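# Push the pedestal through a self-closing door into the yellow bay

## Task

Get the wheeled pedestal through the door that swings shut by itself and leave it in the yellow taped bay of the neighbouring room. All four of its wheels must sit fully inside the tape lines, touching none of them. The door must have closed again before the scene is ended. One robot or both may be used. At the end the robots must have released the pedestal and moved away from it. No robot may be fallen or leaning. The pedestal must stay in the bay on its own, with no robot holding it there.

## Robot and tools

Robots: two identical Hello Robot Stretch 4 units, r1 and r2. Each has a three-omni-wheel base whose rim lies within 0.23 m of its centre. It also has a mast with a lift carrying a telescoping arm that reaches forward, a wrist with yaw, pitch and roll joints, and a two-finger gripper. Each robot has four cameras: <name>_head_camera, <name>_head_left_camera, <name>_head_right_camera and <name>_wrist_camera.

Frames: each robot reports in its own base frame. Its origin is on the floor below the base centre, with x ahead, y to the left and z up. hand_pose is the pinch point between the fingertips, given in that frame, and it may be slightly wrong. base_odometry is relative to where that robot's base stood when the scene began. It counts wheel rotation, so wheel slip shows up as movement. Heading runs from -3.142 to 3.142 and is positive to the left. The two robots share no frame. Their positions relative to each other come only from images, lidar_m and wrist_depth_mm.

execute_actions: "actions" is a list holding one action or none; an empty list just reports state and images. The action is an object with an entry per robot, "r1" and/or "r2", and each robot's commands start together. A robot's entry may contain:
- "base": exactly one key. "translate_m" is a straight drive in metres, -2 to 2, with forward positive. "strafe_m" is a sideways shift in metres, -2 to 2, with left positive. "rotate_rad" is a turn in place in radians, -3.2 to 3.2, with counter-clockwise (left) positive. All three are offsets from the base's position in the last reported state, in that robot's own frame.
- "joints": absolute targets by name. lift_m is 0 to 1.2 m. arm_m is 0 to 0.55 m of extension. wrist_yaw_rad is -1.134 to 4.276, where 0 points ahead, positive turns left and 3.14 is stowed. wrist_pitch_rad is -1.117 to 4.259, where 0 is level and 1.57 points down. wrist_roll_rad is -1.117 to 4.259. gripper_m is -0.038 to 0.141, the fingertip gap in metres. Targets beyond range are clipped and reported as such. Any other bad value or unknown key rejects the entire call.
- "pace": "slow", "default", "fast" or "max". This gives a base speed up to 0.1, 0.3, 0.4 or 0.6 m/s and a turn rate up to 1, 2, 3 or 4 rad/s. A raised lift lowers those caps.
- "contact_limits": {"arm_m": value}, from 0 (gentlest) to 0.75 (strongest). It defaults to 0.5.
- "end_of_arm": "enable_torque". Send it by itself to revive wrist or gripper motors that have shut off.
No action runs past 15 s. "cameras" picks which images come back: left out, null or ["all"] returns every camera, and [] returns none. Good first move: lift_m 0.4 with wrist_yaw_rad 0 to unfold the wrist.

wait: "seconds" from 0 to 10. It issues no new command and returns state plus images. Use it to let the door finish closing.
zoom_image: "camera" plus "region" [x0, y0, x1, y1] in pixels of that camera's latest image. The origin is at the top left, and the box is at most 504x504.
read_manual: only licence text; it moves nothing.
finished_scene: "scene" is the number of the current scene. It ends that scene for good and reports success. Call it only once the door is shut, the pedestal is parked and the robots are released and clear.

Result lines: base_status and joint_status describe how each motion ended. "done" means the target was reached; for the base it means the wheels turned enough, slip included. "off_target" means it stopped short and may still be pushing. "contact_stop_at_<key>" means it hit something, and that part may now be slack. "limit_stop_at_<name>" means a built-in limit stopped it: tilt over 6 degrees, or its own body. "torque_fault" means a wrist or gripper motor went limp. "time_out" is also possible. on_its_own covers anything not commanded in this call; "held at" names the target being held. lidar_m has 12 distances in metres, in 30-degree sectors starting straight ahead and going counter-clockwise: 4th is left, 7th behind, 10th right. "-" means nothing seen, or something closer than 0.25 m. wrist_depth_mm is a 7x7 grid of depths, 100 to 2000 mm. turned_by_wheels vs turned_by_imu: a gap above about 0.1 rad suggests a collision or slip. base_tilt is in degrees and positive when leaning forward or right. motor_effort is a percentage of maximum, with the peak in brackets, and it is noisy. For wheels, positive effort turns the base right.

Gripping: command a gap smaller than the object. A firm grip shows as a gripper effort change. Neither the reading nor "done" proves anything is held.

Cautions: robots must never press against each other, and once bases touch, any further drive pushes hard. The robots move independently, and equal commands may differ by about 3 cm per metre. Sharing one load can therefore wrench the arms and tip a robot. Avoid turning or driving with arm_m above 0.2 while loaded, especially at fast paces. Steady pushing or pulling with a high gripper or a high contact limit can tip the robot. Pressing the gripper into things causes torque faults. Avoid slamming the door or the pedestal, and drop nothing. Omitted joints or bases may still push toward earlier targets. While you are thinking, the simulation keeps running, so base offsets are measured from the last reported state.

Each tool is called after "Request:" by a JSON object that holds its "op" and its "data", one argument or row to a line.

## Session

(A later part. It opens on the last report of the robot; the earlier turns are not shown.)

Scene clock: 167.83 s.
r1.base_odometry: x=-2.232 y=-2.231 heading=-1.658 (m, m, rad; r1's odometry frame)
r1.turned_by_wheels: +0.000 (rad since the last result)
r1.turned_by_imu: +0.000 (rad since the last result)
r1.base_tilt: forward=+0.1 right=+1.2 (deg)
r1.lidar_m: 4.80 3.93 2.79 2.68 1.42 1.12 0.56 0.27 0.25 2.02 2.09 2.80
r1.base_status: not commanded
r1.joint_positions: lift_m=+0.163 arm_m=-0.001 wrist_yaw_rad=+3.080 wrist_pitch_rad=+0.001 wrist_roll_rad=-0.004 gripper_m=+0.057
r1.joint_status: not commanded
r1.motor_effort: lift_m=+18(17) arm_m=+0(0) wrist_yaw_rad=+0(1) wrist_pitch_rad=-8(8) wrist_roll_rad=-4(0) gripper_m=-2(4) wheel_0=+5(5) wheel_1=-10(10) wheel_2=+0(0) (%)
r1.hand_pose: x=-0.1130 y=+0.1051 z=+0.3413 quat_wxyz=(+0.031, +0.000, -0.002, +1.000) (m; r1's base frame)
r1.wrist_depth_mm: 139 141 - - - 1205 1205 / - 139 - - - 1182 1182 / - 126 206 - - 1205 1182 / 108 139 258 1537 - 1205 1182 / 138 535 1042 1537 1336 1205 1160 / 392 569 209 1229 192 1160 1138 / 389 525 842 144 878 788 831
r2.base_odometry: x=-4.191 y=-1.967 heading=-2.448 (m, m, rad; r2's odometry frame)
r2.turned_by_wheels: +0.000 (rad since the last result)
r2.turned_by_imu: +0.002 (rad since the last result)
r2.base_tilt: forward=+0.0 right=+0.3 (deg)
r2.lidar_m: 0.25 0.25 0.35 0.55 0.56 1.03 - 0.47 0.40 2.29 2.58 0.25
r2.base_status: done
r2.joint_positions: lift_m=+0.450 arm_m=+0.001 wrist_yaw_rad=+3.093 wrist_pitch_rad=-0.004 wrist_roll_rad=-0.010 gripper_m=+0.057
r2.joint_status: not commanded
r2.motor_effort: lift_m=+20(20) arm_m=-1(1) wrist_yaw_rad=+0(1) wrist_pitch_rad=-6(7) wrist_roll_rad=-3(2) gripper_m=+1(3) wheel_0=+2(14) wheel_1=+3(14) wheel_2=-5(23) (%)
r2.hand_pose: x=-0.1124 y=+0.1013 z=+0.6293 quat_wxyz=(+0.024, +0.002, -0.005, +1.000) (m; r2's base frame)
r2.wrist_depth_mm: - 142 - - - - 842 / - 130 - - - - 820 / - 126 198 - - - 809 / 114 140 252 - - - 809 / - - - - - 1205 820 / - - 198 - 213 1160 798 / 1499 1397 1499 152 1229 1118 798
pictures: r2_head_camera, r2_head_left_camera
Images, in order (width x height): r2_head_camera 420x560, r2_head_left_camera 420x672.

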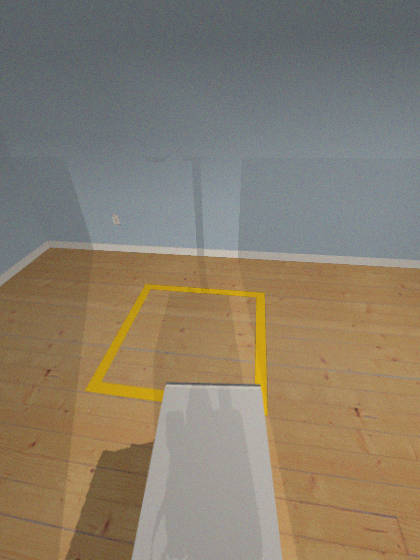

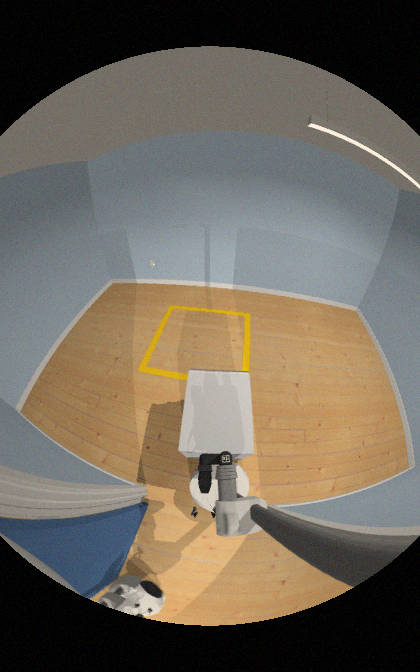

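Request:
{"op": "execute_actions", "data": {
  "actions": [
    {"r2": {"base": {"translate_m": -0.02}}}
  ],
  "cameras": []
}}

Request:
{"op": "execute_actions", "data": {
  "actions": [
    {"r2": {"base": {"strafe_m": -0.08}}}
  ],
  "cameras": []
}}

Request:
{"op": "execute_actions", "data": {
  "actions": [
    {"r2": {"base": {"translate_m": 0.52}}, "r1": {"base": {"translate_m": 0.45}}}
  ],
  "cameras": ["r2_head_camera", "r2_head_left_camera"]
}}

Scene clock: 177.70 s.
r1.base_odometry: x=-2.232 y=-2.231 heading=-1.658 (m, m, rad; r1's odometry frame)
r1.turned_by_wheels: +0.000 (rad since the last result)
r1.turned_by_imu: -0.001 (rad since the last result)
r1.base_tilt: forward=+0.2 right=+1.3 (deg)
r1.lidar_m: 4.80 3.94 2.83 2.68 1.44 1.12 0.58 0.26 0.25 2.03 2.07 2.80
r1.base_status: not commanded
r1.joint_positions: lift_m=+0.163 arm_m=-0.001 wrist_yaw_rad=+3.080 wrist_pitch_rad=+0.001 wrist_roll_rad=-0.004 gripper_m=+0.057
r1.joint_status: not commanded
r1.motor_effort: lift_m=+18(18) arm_m=+0(0) wrist_yaw_rad=+1(1) wrist_pitch_rad=-8(8) wrist_roll_rad=-1(0) gripper_m=-4(5) wheel_0=+5(5) wheel_1=-10(10) wheel_2=+0(0) (%)
r1.hand_pose: x=-0.1130 y=+0.1051 z=+0.3413 quat_wxyz=(+0.031, +0.000, -0.002, +1.000) (m; r1's base frame)
r1.wrist_depth_mm: 139 141 - - - 1182 1182 / - 140 - - - 1182 1160 / - 126 206 - - 1182 1205 / 108 139 258 1576 - 1205 1160 / 138 539 1042 1576 1308 1205 1182 / 392 564 208 1229 192 1160 1118 / 389 525 842 144 878 798 820
r2.base_odometry: x=-4.176 y=-1.954 heading=-2.448 (m, m, rad; r2's odometry frame)
r2.turned_by_wheels: +0.000 (rad since the last result)
r2.turned_by_imu: -0.001 (rad since the last result)
r2.base_tilt: forward=+0.2 right=+0.2 (deg)
r2.lidar_m: 0.25 0.25 2.49 0.55 0.55 1.03 - 0.46 0.38 2.28 2.56 0.25
r2.base_status: done
r2.joint_positions: lift_m=+0.450 arm_m=+0.001 wrist_yaw_rad=+3.093 wrist_pitch_rad=-0.004 wrist_roll_rad=-0.010 gripper_m=+0.057
r2.joint_status: not commanded
r2.motor_effort: lift_m=+20(20) arm_m=+0(0) wrist_yaw_rad=+0(0) wrist_pitch_rad=-6(7) wrist_roll_rad=-2(3) gripper_m=-3(2) wheel_0=+0(4) wheel_1=+0(5) wheel_2=-1(6) (%)
r2.hand_pose: x=-0.1124 y=+0.1013 z=+0.6293 quat_wxyz=(+0.024, +0.002, -0.005, +1.000) (m; r2's base frame)
r2.wrist_depth_mm: - 142 - - - - 854 / - 130 - - - - 809 / - 127 198 - - - 831 / 114 140 252 - - - 831 / - - - - - - 831 / - - 196 - 213 1118 809 / 1499 1430 1537 153 1205 1118 809
pictures: none
No camera images: the call's "cameras" was empty. Leave "cameras" out to get every camera's image.

Scene clock: 179.03 s.
r1.base_odometry: x=-2.232 y=-2.231 heading=-1.658 (m, m, rad; r1's odometry frame)
r1.turned_by_wheels: +0.000 (rad since the last result)
r1.turned_by_imu: +0.000 (rad since the last result)
r1.base_tilt: forward=+0.2 right=+1.2 (deg)
r1.lidar_m: 4.79 3.92 2.81 2.67 1.40 1.14 0.57 0.25 0.26 2.04 2.09 2.83
r1.base_status: not commanded
r1.joint_positions: lift_m=+0.163 arm_m=-0.001 wrist_yaw_rad=+3.080 wrist_pitch_rad=+0.001 wrist_roll_rad=-0.004 gripper_m=+0.057
r1.joint_status: not commanded
r1.motor_effort: lift_m=+18(18) arm_m=+0(0) wrist_yaw_rad=+1(0) wrist_pitch_rad=-8(8) wrist_roll_rad=-3(0) gripper_m=-2(7) wheel_0=+5(5) wheel_1=-9(10) wheel_2=+0(0) (%)
r1.hand_pose: x=-0.1130 y=+0.1051 z=+0.3413 quat_wxyz=(+0.031, +0.000, -0.002, +1.000) (m; r1's base frame)
r1.wrist_depth_mm: 139 140 - - - 1160 1182 / - 139 - - - 1182 1182 / - 126 206 - 1576 1205 1160 / 108 139 257 1576 - 1229 1182 / 138 544 1042 1576 1229 1229 1182 / 394 569 208 1281 191 1138 1138 / 387 535 842 144 866 798 820
r2.base_odometry: x=-4.227 y=-1.893 heading=-2.448 (m, m, rad; r2's odometry frame)
r2.turned_by_wheels: +0.000 (rad since the last result)
r2.turned_by_imu: -0.001 (rad since the last result)
r2.base_tilt: forward=+0.2 right=+0.3 (deg)
r2.lidar_m: 0.25 0.25 0.33 0.62 0.64 1.16 - 0.34 0.30 2.21 2.47 0.25
r2.base_status: done
r2.joint_positions: lift_m=+0.450 arm_m=+0.001 wrist_yaw_rad=+3.093 wrist_pitch_rad=-0.004 wrist_roll_rad=-0.010 gripper_m=+0.057
r2.joint_status: not commanded
r2.motor_effort: lift_m=+20(20) arm_m=-1(1) wrist_yaw_rad=+1(0) wrist_pitch_rad=-6(6) wrist_roll_rad=-3(3) gripper_m=-4(3) wheel_0=-2(6) wheel_1=-1(9) wheel_2=-1(0) (%)
r2.hand_pose: x=-0.1124 y=+0.1013 z=+0.6293 quat_wxyz=(+0.024, +0.002, -0.005, +1.000) (m; r2's base frame)
r2.wrist_depth_mm: - 142 - - - - 1042 / - 130 - - - - 1008 / - 127 198 - - - 976 / 114 141 251 - - - 960 / - - - - - - 976 / - - 196 - 213 1205 976 / 1430 1430 1537 152 1430 1138 1008
pictures: none
No camera images: the call's "cameras" was empty. Leave "cameras" out to get every camera's image.

Scene clock: 182.27 s.
r1.base_odometry: x=-2.271 y=-2.679 heading=-1.658 (m, m, rad; r1's odometry frame)
r1.turned_by_wheels: +0.001 (rad since the last result)
r1.turned_by_imu: -0.001 (rad since the last result)
r1.base_tilt: forward=+0.2 right=+1.3 (deg)
r1.lidar_m: 4.36 3.95 2.83 2.67 2.08 0.88 1.04 1.47 2.01 2.02 2.08 2.78
r1.base_status: done
r1.joint_positions: lift_m=+0.163 arm_m=-0.001 wrist_yaw_rad=+3.080 wrist_pitch_rad=+0.001 wrist_roll_rad=-0.004 gripper_m=+0.057
r1.joint_status: not commanded
r1.motor_effort: lift_m=+18(18) arm_m=+0(0) wrist_yaw_rad=+1(1) wrist_pitch_rad=-8(9) wrist_roll_rad=-2(2) gripper_m=-5(3) wheel_0=+4(14) wheel_1=+7(8) wheel_2=-4(13) (%)
r1.hand_pose: x=-0.1130 y=+0.1051 z=+0.3413 quat_wxyz=(+0.031, +0.000, -0.002, +1.000) (m; r1's base frame)
r1.wrist_depth_mm: 139 141 1499 1205 991 1576 1661 / - 140 1430 1205 1025 1618 1661 / - 126 206 1205 1025 1576 1661 / 108 139 257 1255 1025 1618 1661 / 138 1464 1499 1229 1025 1618 1576 / 1430 1430 208 1182 192 1118 1182 / 946 960 854 144 866 788 831
r2.base_odometry: x=-4.626 y=-2.225 heading=-2.448 (m, m, rad; r2's odometry frame)
r2.turned_by_wheels: +0.000 (rad since the last result)
r2.turned_by_imu: -0.003 (rad since the last result)
r2.base_tilt: forward=+0.0 right=+0.3 (deg)
r2.lidar_m: 0.25 0.25 0.27 1.50 0.84 0.88 1.16 0.74 1.20 2.29 2.58 0.26
r2.base_status: done
r2.joint_positions: lift_m=+0.450 arm_m=+0.001 wrist_yaw_rad=+3.093 wrist_pitch_rad=-0.004 wrist_roll_rad=-0.010 gripper_m=+0.057
r2.joint_status: not commanded
r2.motor_effort: lift_m=+20(20) arm_m=+0(1) wrist_yaw_rad=+0(1) wrist_pitch_rad=-7(6) wrist_roll_rad=-3(3) gripper_m=-3(3) wheel_0=+5(15) wheel_1=+3(12) wheel_2=-6(24) (%)
r2.hand_pose: x=-0.1124 y=+0.1013 z=+0.6293 quat_wxyz=(+0.024, +0.002, -0.005, +1.000) (m; r2's base frame)
r2.wrist_depth_mm: - 142 - 1537 1118 878 741 / - 131 - 1499 1138 866 741 / - 127 198 1537 1098 878 741 / 114 141 254 1464 1098 878 723 / 842 842 - 1499 1098 878 732 / 854 854 197 1464 212 854 723 / 842 809 1537 153 1042 831 715
pictures: r2_head_camera, r2_head_left_camera
Images, in order (width x height): r2_head_camera 420x560, r2_head_left_camera 420x672.

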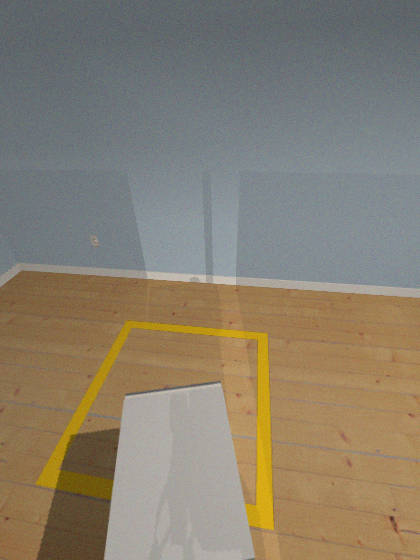

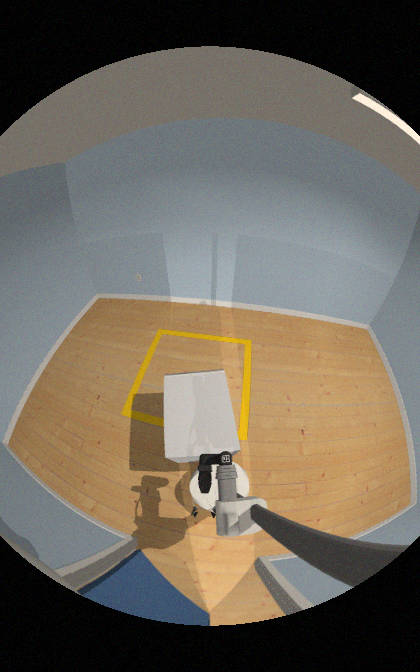

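Request:
{"op": "execute_actions", "data": {
  "actions": [
    {"r2": {"base": {"translate_m": -0.02}}}
  ],
  "cameras": []
}}

Request:
{"op": "execute_actions", "data": {
  "actions": [
    {"r2": {"base": {"strafe_m": 0.18}}}
  ],
  "cameras": []
}}

Request:
{"op": "execute_actions", "data": {
  "actions": [
    {"r2": {"base": {"translate_m": 0.57}}}
  ],
  "cameras": ["r2_head_camera", "r2_head_left_camera"]
}}

Scene clock: 191.03 s.
r1.base_odometry: x=-2.271 y=-2.679 heading=-1.658 (m, m, rad; r1's odometry frame)
r1.turned_by_wheels: +0.000 (rad since the last result)
r1.turned_by_imu: -0.001 (rad since the last result)
r1.base_tilt: forward=+0.2 right=+1.2 (deg)
r1.lidar_m: 4.36 3.94 2.82 2.69 2.10 1.50 1.41 1.47 2.00 2.01 2.09 2.77
r1.base_status: not commanded
r1.joint_positions: lift_m=+0.163 arm_m=-0.001 wrist_yaw_rad=+3.080 wrist_pitch_rad=+0.001 wrist_roll_rad=-0.004 gripper_m=+0.057
r1.joint_status: not commanded
r1.motor_effort: lift_m=+18(18) arm_m=+0(0) wrist_yaw_rad=+1(1) wrist_pitch_rad=-8(8) wrist_roll_rad=-2(0) gripper_m=-3(1) wheel_0=+4(4) wheel_1=+7(7) wheel_2=-4(4) (%)
r1.hand_pose: x=-0.1130 y=+0.1051 z=+0.3413 quat_wxyz=(+0.031, +0.000, -0.002, +1.000) (m; r1's base frame)
r1.wrist_depth_mm: 139 141 1537 1576 1618 1618 1661 / - 140 1537 1537 1576 1661 1661 / - 126 206 1618 1618 1618 1661 / 108 139 258 1576 1618 1618 1661 / 138 1499 1499 1499 1576 1618 1618 / 1464 1464 208 1336 191 1229 1229 / 960 946 842 144 866 788 831
r2.base_odometry: x=-4.611 y=-2.212 heading=-2.448 (m, m, rad; r2's odometry frame)
r2.turned_by_wheels: +0.000 (rad since the last result)
r2.turned_by_imu: -0.002 (rad since the last result)
r2.base_tilt: forward=+0.2 right=+0.2 (deg)
r2.lidar_m: 0.25 0.25 0.31 1.45 0.81 0.70 0.70 0.76 1.17 2.28 2.59 0.25
r2.base_status: done
r2.joint_positions: lift_m=+0.450 arm_m=+0.001 wrist_yaw_rad=+3.093 wrist_pitch_rad=-0.004 wrist_roll_rad=-0.010 gripper_m=+0.057
r2.joint_status: not commanded
r2.motor_effort: lift_m=+20(20) arm_m=-1(1) wrist_yaw_rad=+0(0) wrist_pitch_rad=-6(6) wrist_roll_rad=-3(3) gripper_m=-2(1) wheel_0=+0(5) wheel_1=-1(3) wheel_2=+0(6) (%)
r2.hand_pose: x=-0.1124 y=+0.1013 z=+0.6293 quat_wxyz=(+0.024, +0.002, -0.005, +1.000) (m; r2's base frame)
r2.wrist_depth_mm: - 143 854 831 809 778 759 / - 131 854 831 809 768 732 / - 127 198 854 798 778 732 / 114 140 253 820 788 768 732 / 831 831 854 809 788 768 723 / 831 820 197 809 213 759 723 / 831 798 842 152 768 750 723
pictures: none
No camera images: the call's "cameras" was empty. Leave "cameras" out to get every camera's image.

Scene clock: 192.90 s.
r1.base_odometry: x=-2.271 y=-2.679 heading=-1.658 (m, m, rad; r1's odometry frame)
r1.turned_by_wheels: +0.000 (rad since the last result)
r1.turned_by_imu: +0.000 (rad since the last result)
r1.base_tilt: forward=+0.1 right=+1.2 (deg)
r1.lidar_m: 4.35 3.95 2.83 2.70 2.10 1.49 1.41 1.47 1.98 2.01 2.08 2.77
r1.base_status: not commanded
r1.joint_positions: lift_m=+0.163 arm_m=-0.001 wrist_yaw_rad=+3.080 wrist_pitch_rad=+0.001 wrist_roll_rad=-0.004 gripper_m=+0.057
r1.joint_status: not commanded
r1.motor_effort: lift_m=+18(18) arm_m=+0(0) wrist_yaw_rad=+1(1) wrist_pitch_rad=-8(8) wrist_roll_rad=-1(3) gripper_m=-3(1) wheel_0=+4(4) wheel_1=+7(7) wheel_2=-4(4) (%)
r1.hand_pose: x=-0.1130 y=+0.1051 z=+0.3413 quat_wxyz=(+0.031, +0.000, -0.002, +1.000) (m; r1's base frame)
r1.wrist_depth_mm: 139 140 1464 1537 1576 1618 1618 / - 140 1537 1576 1576 1618 1618 / - 126 206 1537 1576 1618 1618 / 108 139 257 1576 1537 1618 1618 / 138 1464 1537 1499 1618 1618 1661 / 1397 1499 208 1336 192 1255 1229 / 960 931 854 144 866 788 831
r2.base_odometry: x=-4.496 y=-2.351 heading=-2.448 (m, m, rad; r2's odometry frame)
r2.turned_by_wheels: +0.000 (rad since the last result)
r2.turned_by_imu: +0.000 (rad since the last result)
r2.base_tilt: forward=+0.1 right=+0.2 (deg)
r2.lidar_m: 0.25 0.25 2.28 1.38 0.72 0.67 0.65 0.77 1.12 2.48 0.36 0.26
r2.base_status: done
r2.joint_positions: lift_m=+0.450 arm_m=+0.001 wrist_yaw_rad=+3.093 wrist_pitch_rad=-0.004 wrist_roll_rad=-0.010 gripper_m=+0.057
r2.joint_status: not commanded
r2.motor_effort: lift_m=+20(20) arm_m=+0(1) wrist_yaw_rad=+0(1) wrist_pitch_rad=-6(6) wrist_roll_rad=-3(3) gripper_m=-4(2) wheel_0=+2(7) wheel_1=-1(7) wheel_2=+1(3) (%)
r2.hand_pose: x=-0.1124 y=+0.1013 z=+0.6293 quat_wxyz=(+0.024, +0.002, -0.005, +1.000) (m; r2's base frame)
r2.wrist_depth_mm: - 142 820 798 768 699 654 / - 131 809 788 759 699 654 / - 127 198 798 759 707 654 / 114 140 252 788 759 699 647 / 798 842 798 798 750 707 640 / 798 842 196 778 213 683 634 / 809 842 809 152 741 640 634
pictures: none
No camera images: the call's "cameras" was empty. Leave "cameras" out to get every camera's image.

Scene clock: 196.30 s.
r1.base_odometry: x=-2.271 y=-2.679 heading=-1.658 (m, m, rad; r1's odometry frame)
r1.turned_by_wheels: +0.000 (rad since the last result)
r1.turned_by_imu: +0.000 (rad since the last result)
r1.base_tilt: forward=+0.2 right=+1.3 (deg)
r1.lidar_m: 4.34 3.94 2.84 2.71 2.08 1.49 1.40 1.47 2.00 2.02 2.07 2.78
r1.base_status: not commanded
r1.joint_positions: lift_m=+0.163 arm_m=-0.001 wrist_yaw_rad=+3.080 wrist_pitch_rad=+0.001 wrist_roll_rad=-0.004 gripper_m=+0.057
r1.joint_status: not commanded
r1.motor_effort: lift_m=+18(18) arm_m=+0(0) wrist_yaw_rad=+1(0) wrist_pitch_rad=-8(8) wrist_roll_rad=+1(1) gripper_m=-6(4) wheel_0=+4(5) wheel_1=+7(7) wheel_2=-4(4) (%)
r1.hand_pose: x=-0.1130 y=+0.1051 z=+0.3413 quat_wxyz=(+0.031, +0.000, -0.002, +1.000) (m; r1's base frame)
r1.wrist_depth_mm: 139 141 1537 1537 1537 1618 1708 / - 140 1499 1576 1537 1618 1618 / - 126 206 1537 1537 1618 1661 / 108 140 257 1537 1576 1618 1708 / 138 1499 1499 1576 1576 1576 1661 / 1430 1430 208 1308 192 1255 1205 / 946 931 842 144 866 788 820
r2.base_odometry: x=-4.934 y=-2.715 heading=-2.448 (m, m, rad; r2's odometry frame)
r2.turned_by_wheels: +0.000 (rad since the last result)
r2.turned_by_imu: -0.003 (rad since the last result)
r2.base_tilt: forward=+0.1 right=+0.4 (deg)
r2.lidar_m: 0.25 0.25 2.17 2.13 1.41 1.18 1.22 1.33 2.07 2.59 0.26 0.25
r2.base_status: done
r2.joint_positions: lift_m=+0.450 arm_m=+0.001 wrist_yaw_rad=+3.093 wrist_pitch_rad=-0.004 wrist_roll_rad=-0.010 gripper_m=+0.057
r2.joint_status: not commanded
r2.motor_effort: lift_m=+20(20) arm_m=-1(1) wrist_yaw_rad=+0(0) wrist_pitch_rad=-7(6) wrist_roll_rad=-2(2) gripper_m=-2(1) wheel_0=+3(19) wheel_1=+2(11) wheel_2=-4(20) (%)
r2.hand_pose: x=-0.1124 y=+0.1013 z=+0.6293 quat_wxyz=(+0.024, +0.002, -0.005, +1.000) (m; r2's base frame)
r2.wrist_depth_mm: - 143 1397 1430 1308 1182 1160 / - 130 1397 1397 1308 1229 1205 / - 127 198 1336 1281 1205 1138 / 114 140 253 1308 1308 1182 1160 / 1464 1397 1397 1336 1281 1182 1138 / 1397 1397 197 1366 212 1160 1182 / 1430 1366 1397 153 1229 1160 1160
pictures: r2_head_camera, r2_head_left_camera
Images, in order (width x height): r2_head_camera 420x560, r2_head_left_camera 420x672.

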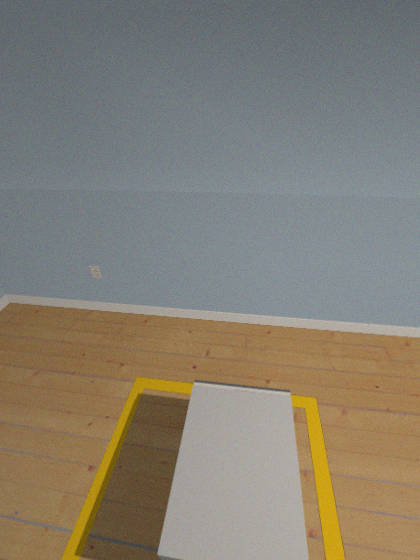

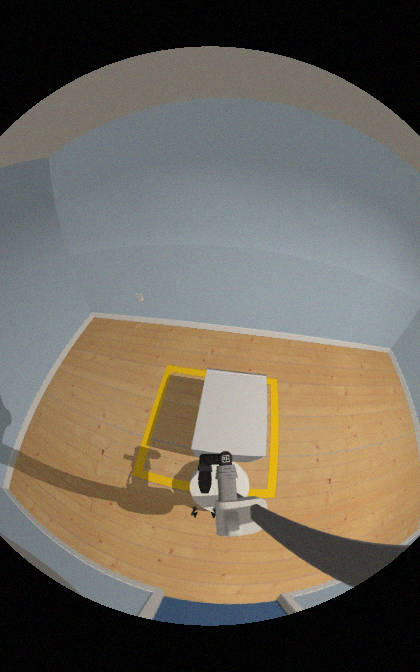

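Request:
{"op": "execute_actions", "data": {
  "actions": [
    {"r2": {"base": {"translate_m": -0.6}, "pace": "fast"}}
  ],
  "cameras": ["r2_head_camera", "r2_head_left_camera", "r2_wrist_camera", "r1_wrist_camera"]
}}

Scene clock: 203.57 s.
r1.base_odometry: x=-2.271 y=-2.679 heading=-1.658 (m, m, rad; r1's odometry frame)
r1.turned_by_wheels: +0.000 (rad since the last result)
r1.turned_by_imu: -0.001 (rad since the last result)
r1.base_tilt: forward=+0.1 right=+1.3 (deg)
r1.lidar_m: 4.35 3.95 2.82 2.70 2.09 1.50 1.41 1.45 2.01 2.01 2.09 2.78
r1.base_status: not commanded
r1.joint_positions: lift_m=+0.163 arm_m=-0.001 wrist_yaw_rad=+3.080 wrist_pitch_rad=+0.001 wrist_roll_rad=-0.004 gripper_m=+0.057
r1.joint_status: not commanded
r1.motor_effort: lift_m=+18(18) arm_m=+0(0) wrist_yaw_rad=+1(1) wrist_pitch_rad=-8(8) wrist_roll_rad=+0(1) gripper_m=-3(3) wheel_0=+4(4) wheel_1=+7(7) wheel_2=-4(4) (%)
r1.hand_pose: x=-0.1130 y=+0.1051 z=+0.3413 quat_wxyz=(+0.031, +0.000, -0.002, +1.000) (m; r1's base frame)
r1.wrist_depth_mm: 139 141 1537 1537 1576 1618 1661 / - 140 1537 1537 1576 1661 1618 / - 126 207 1537 1537 1618 1661 / 108 139 257 1537 1576 1618 1618 / 138 1430 1464 1576 1576 1618 1661 / 1430 1464 208 1336 191 1281 1229 / 960 931 866 144 866 798 820
r2.base_odometry: x=-4.472 y=-2.331 heading=-2.448 (m, m, rad; r2's odometry frame)
r2.turned_by_wheels: +0.000 (rad since the last result)
r2.turned_by_imu: +0.001 (rad since the last result)
r2.base_tilt: forward=+0.2 right=+0.2 (deg)
r2.lidar_m: 0.77 2.50 2.27 1.32 0.67 0.62 0.63 0.72 1.06 2.47 2.71 0.77
r2.base_status: done
r2.joint_positions: lift_m=+0.450 arm_m=+0.001 wrist_yaw_rad=+3.093 wrist_pitch_rad=-0.004 wrist_roll_rad=-0.010 gripper_m=+0.057
r2.joint_status: not commanded
r2.motor_effort: lift_m=+20(20) arm_m=-1(1) wrist_yaw_rad=+0(1) wrist_pitch_rad=-7(6) wrist_roll_rad=-3(3) gripper_m=-2(2) wheel_0=+1(7) wheel_1=+0(7) wheel_2=+0(10) (%)
r2.hand_pose: x=-0.1124 y=+0.1013 z=+0.6293 quat_wxyz=(+0.024, +0.002, -0.005, +1.000) (m; r2's base frame)
r2.wrist_depth_mm: - 142 788 768 750 683 627 / - 130 788 759 741 683 621 / - 128 198 768 741 691 615 / 114 140 253 750 732 676 621 / 750 809 778 750 715 676 609 / 778 809 196 750 213 668 609 / 778 798 768 153 715 640 609
pictures: r1_wrist_camera, r2_head_camera, r2_head_left_camera, r2_wrist_camera
camera_calibration (this result's frames):
r1_wrist_camera: T_world_to_cam=[[0.0580699, 0.997482, -0.0407194, -0.0813843], [-0.0127997, -0.0400409, -0.999116, 0.401808], [-0.99823, 0.0585398, 0.0104423, 0.101753], [0, 0, 0, 1]] pos_world=[0.111442, 0.0913116, 0.397077]
r2_wrist_camera: T_world_to_cam=[[0.0706921, 0.996667, 0.0407103, -0.130733], [-0.0257771, 0.0426241, -0.998759, 0.678076], [-0.997165, 0.069555, 0.0287043, 0.0894273], [0, 0, 0, 1]] pos_world=[0.115894, 0.0951748, 0.679989]
Images, in order (width x height): r1_wrist_camera 616x392, r2_head_camera 420x560, r2_head_left_camera 420x672, r2_wrist_camera 616x392.

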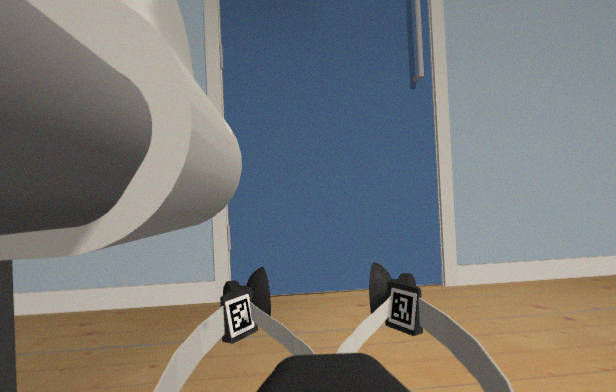

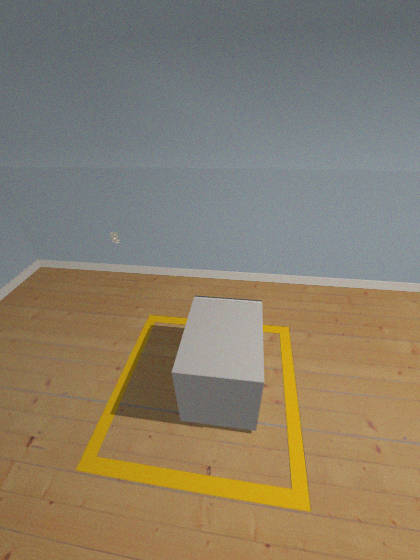

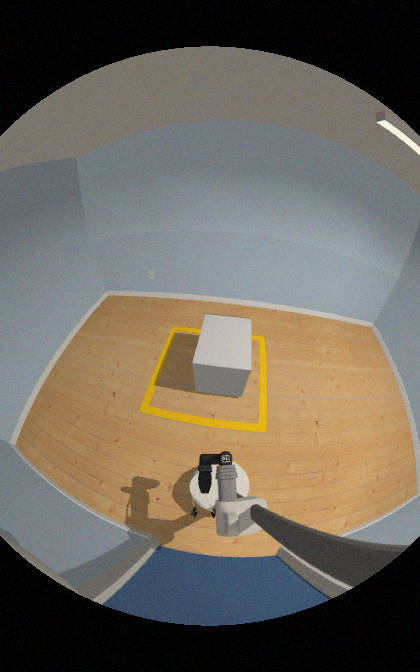

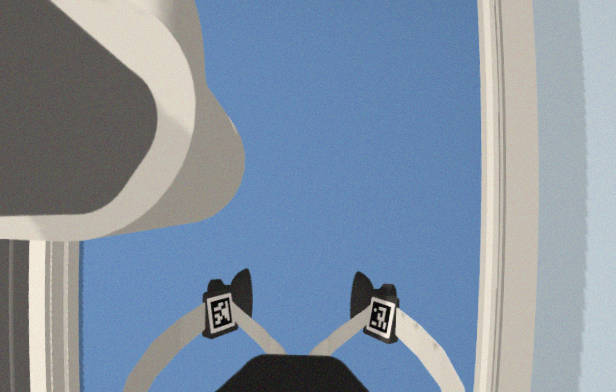

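Request:
{"op": "finished_scene", "data": {
  "scene": 2
}}

The scene is finished: the task was done.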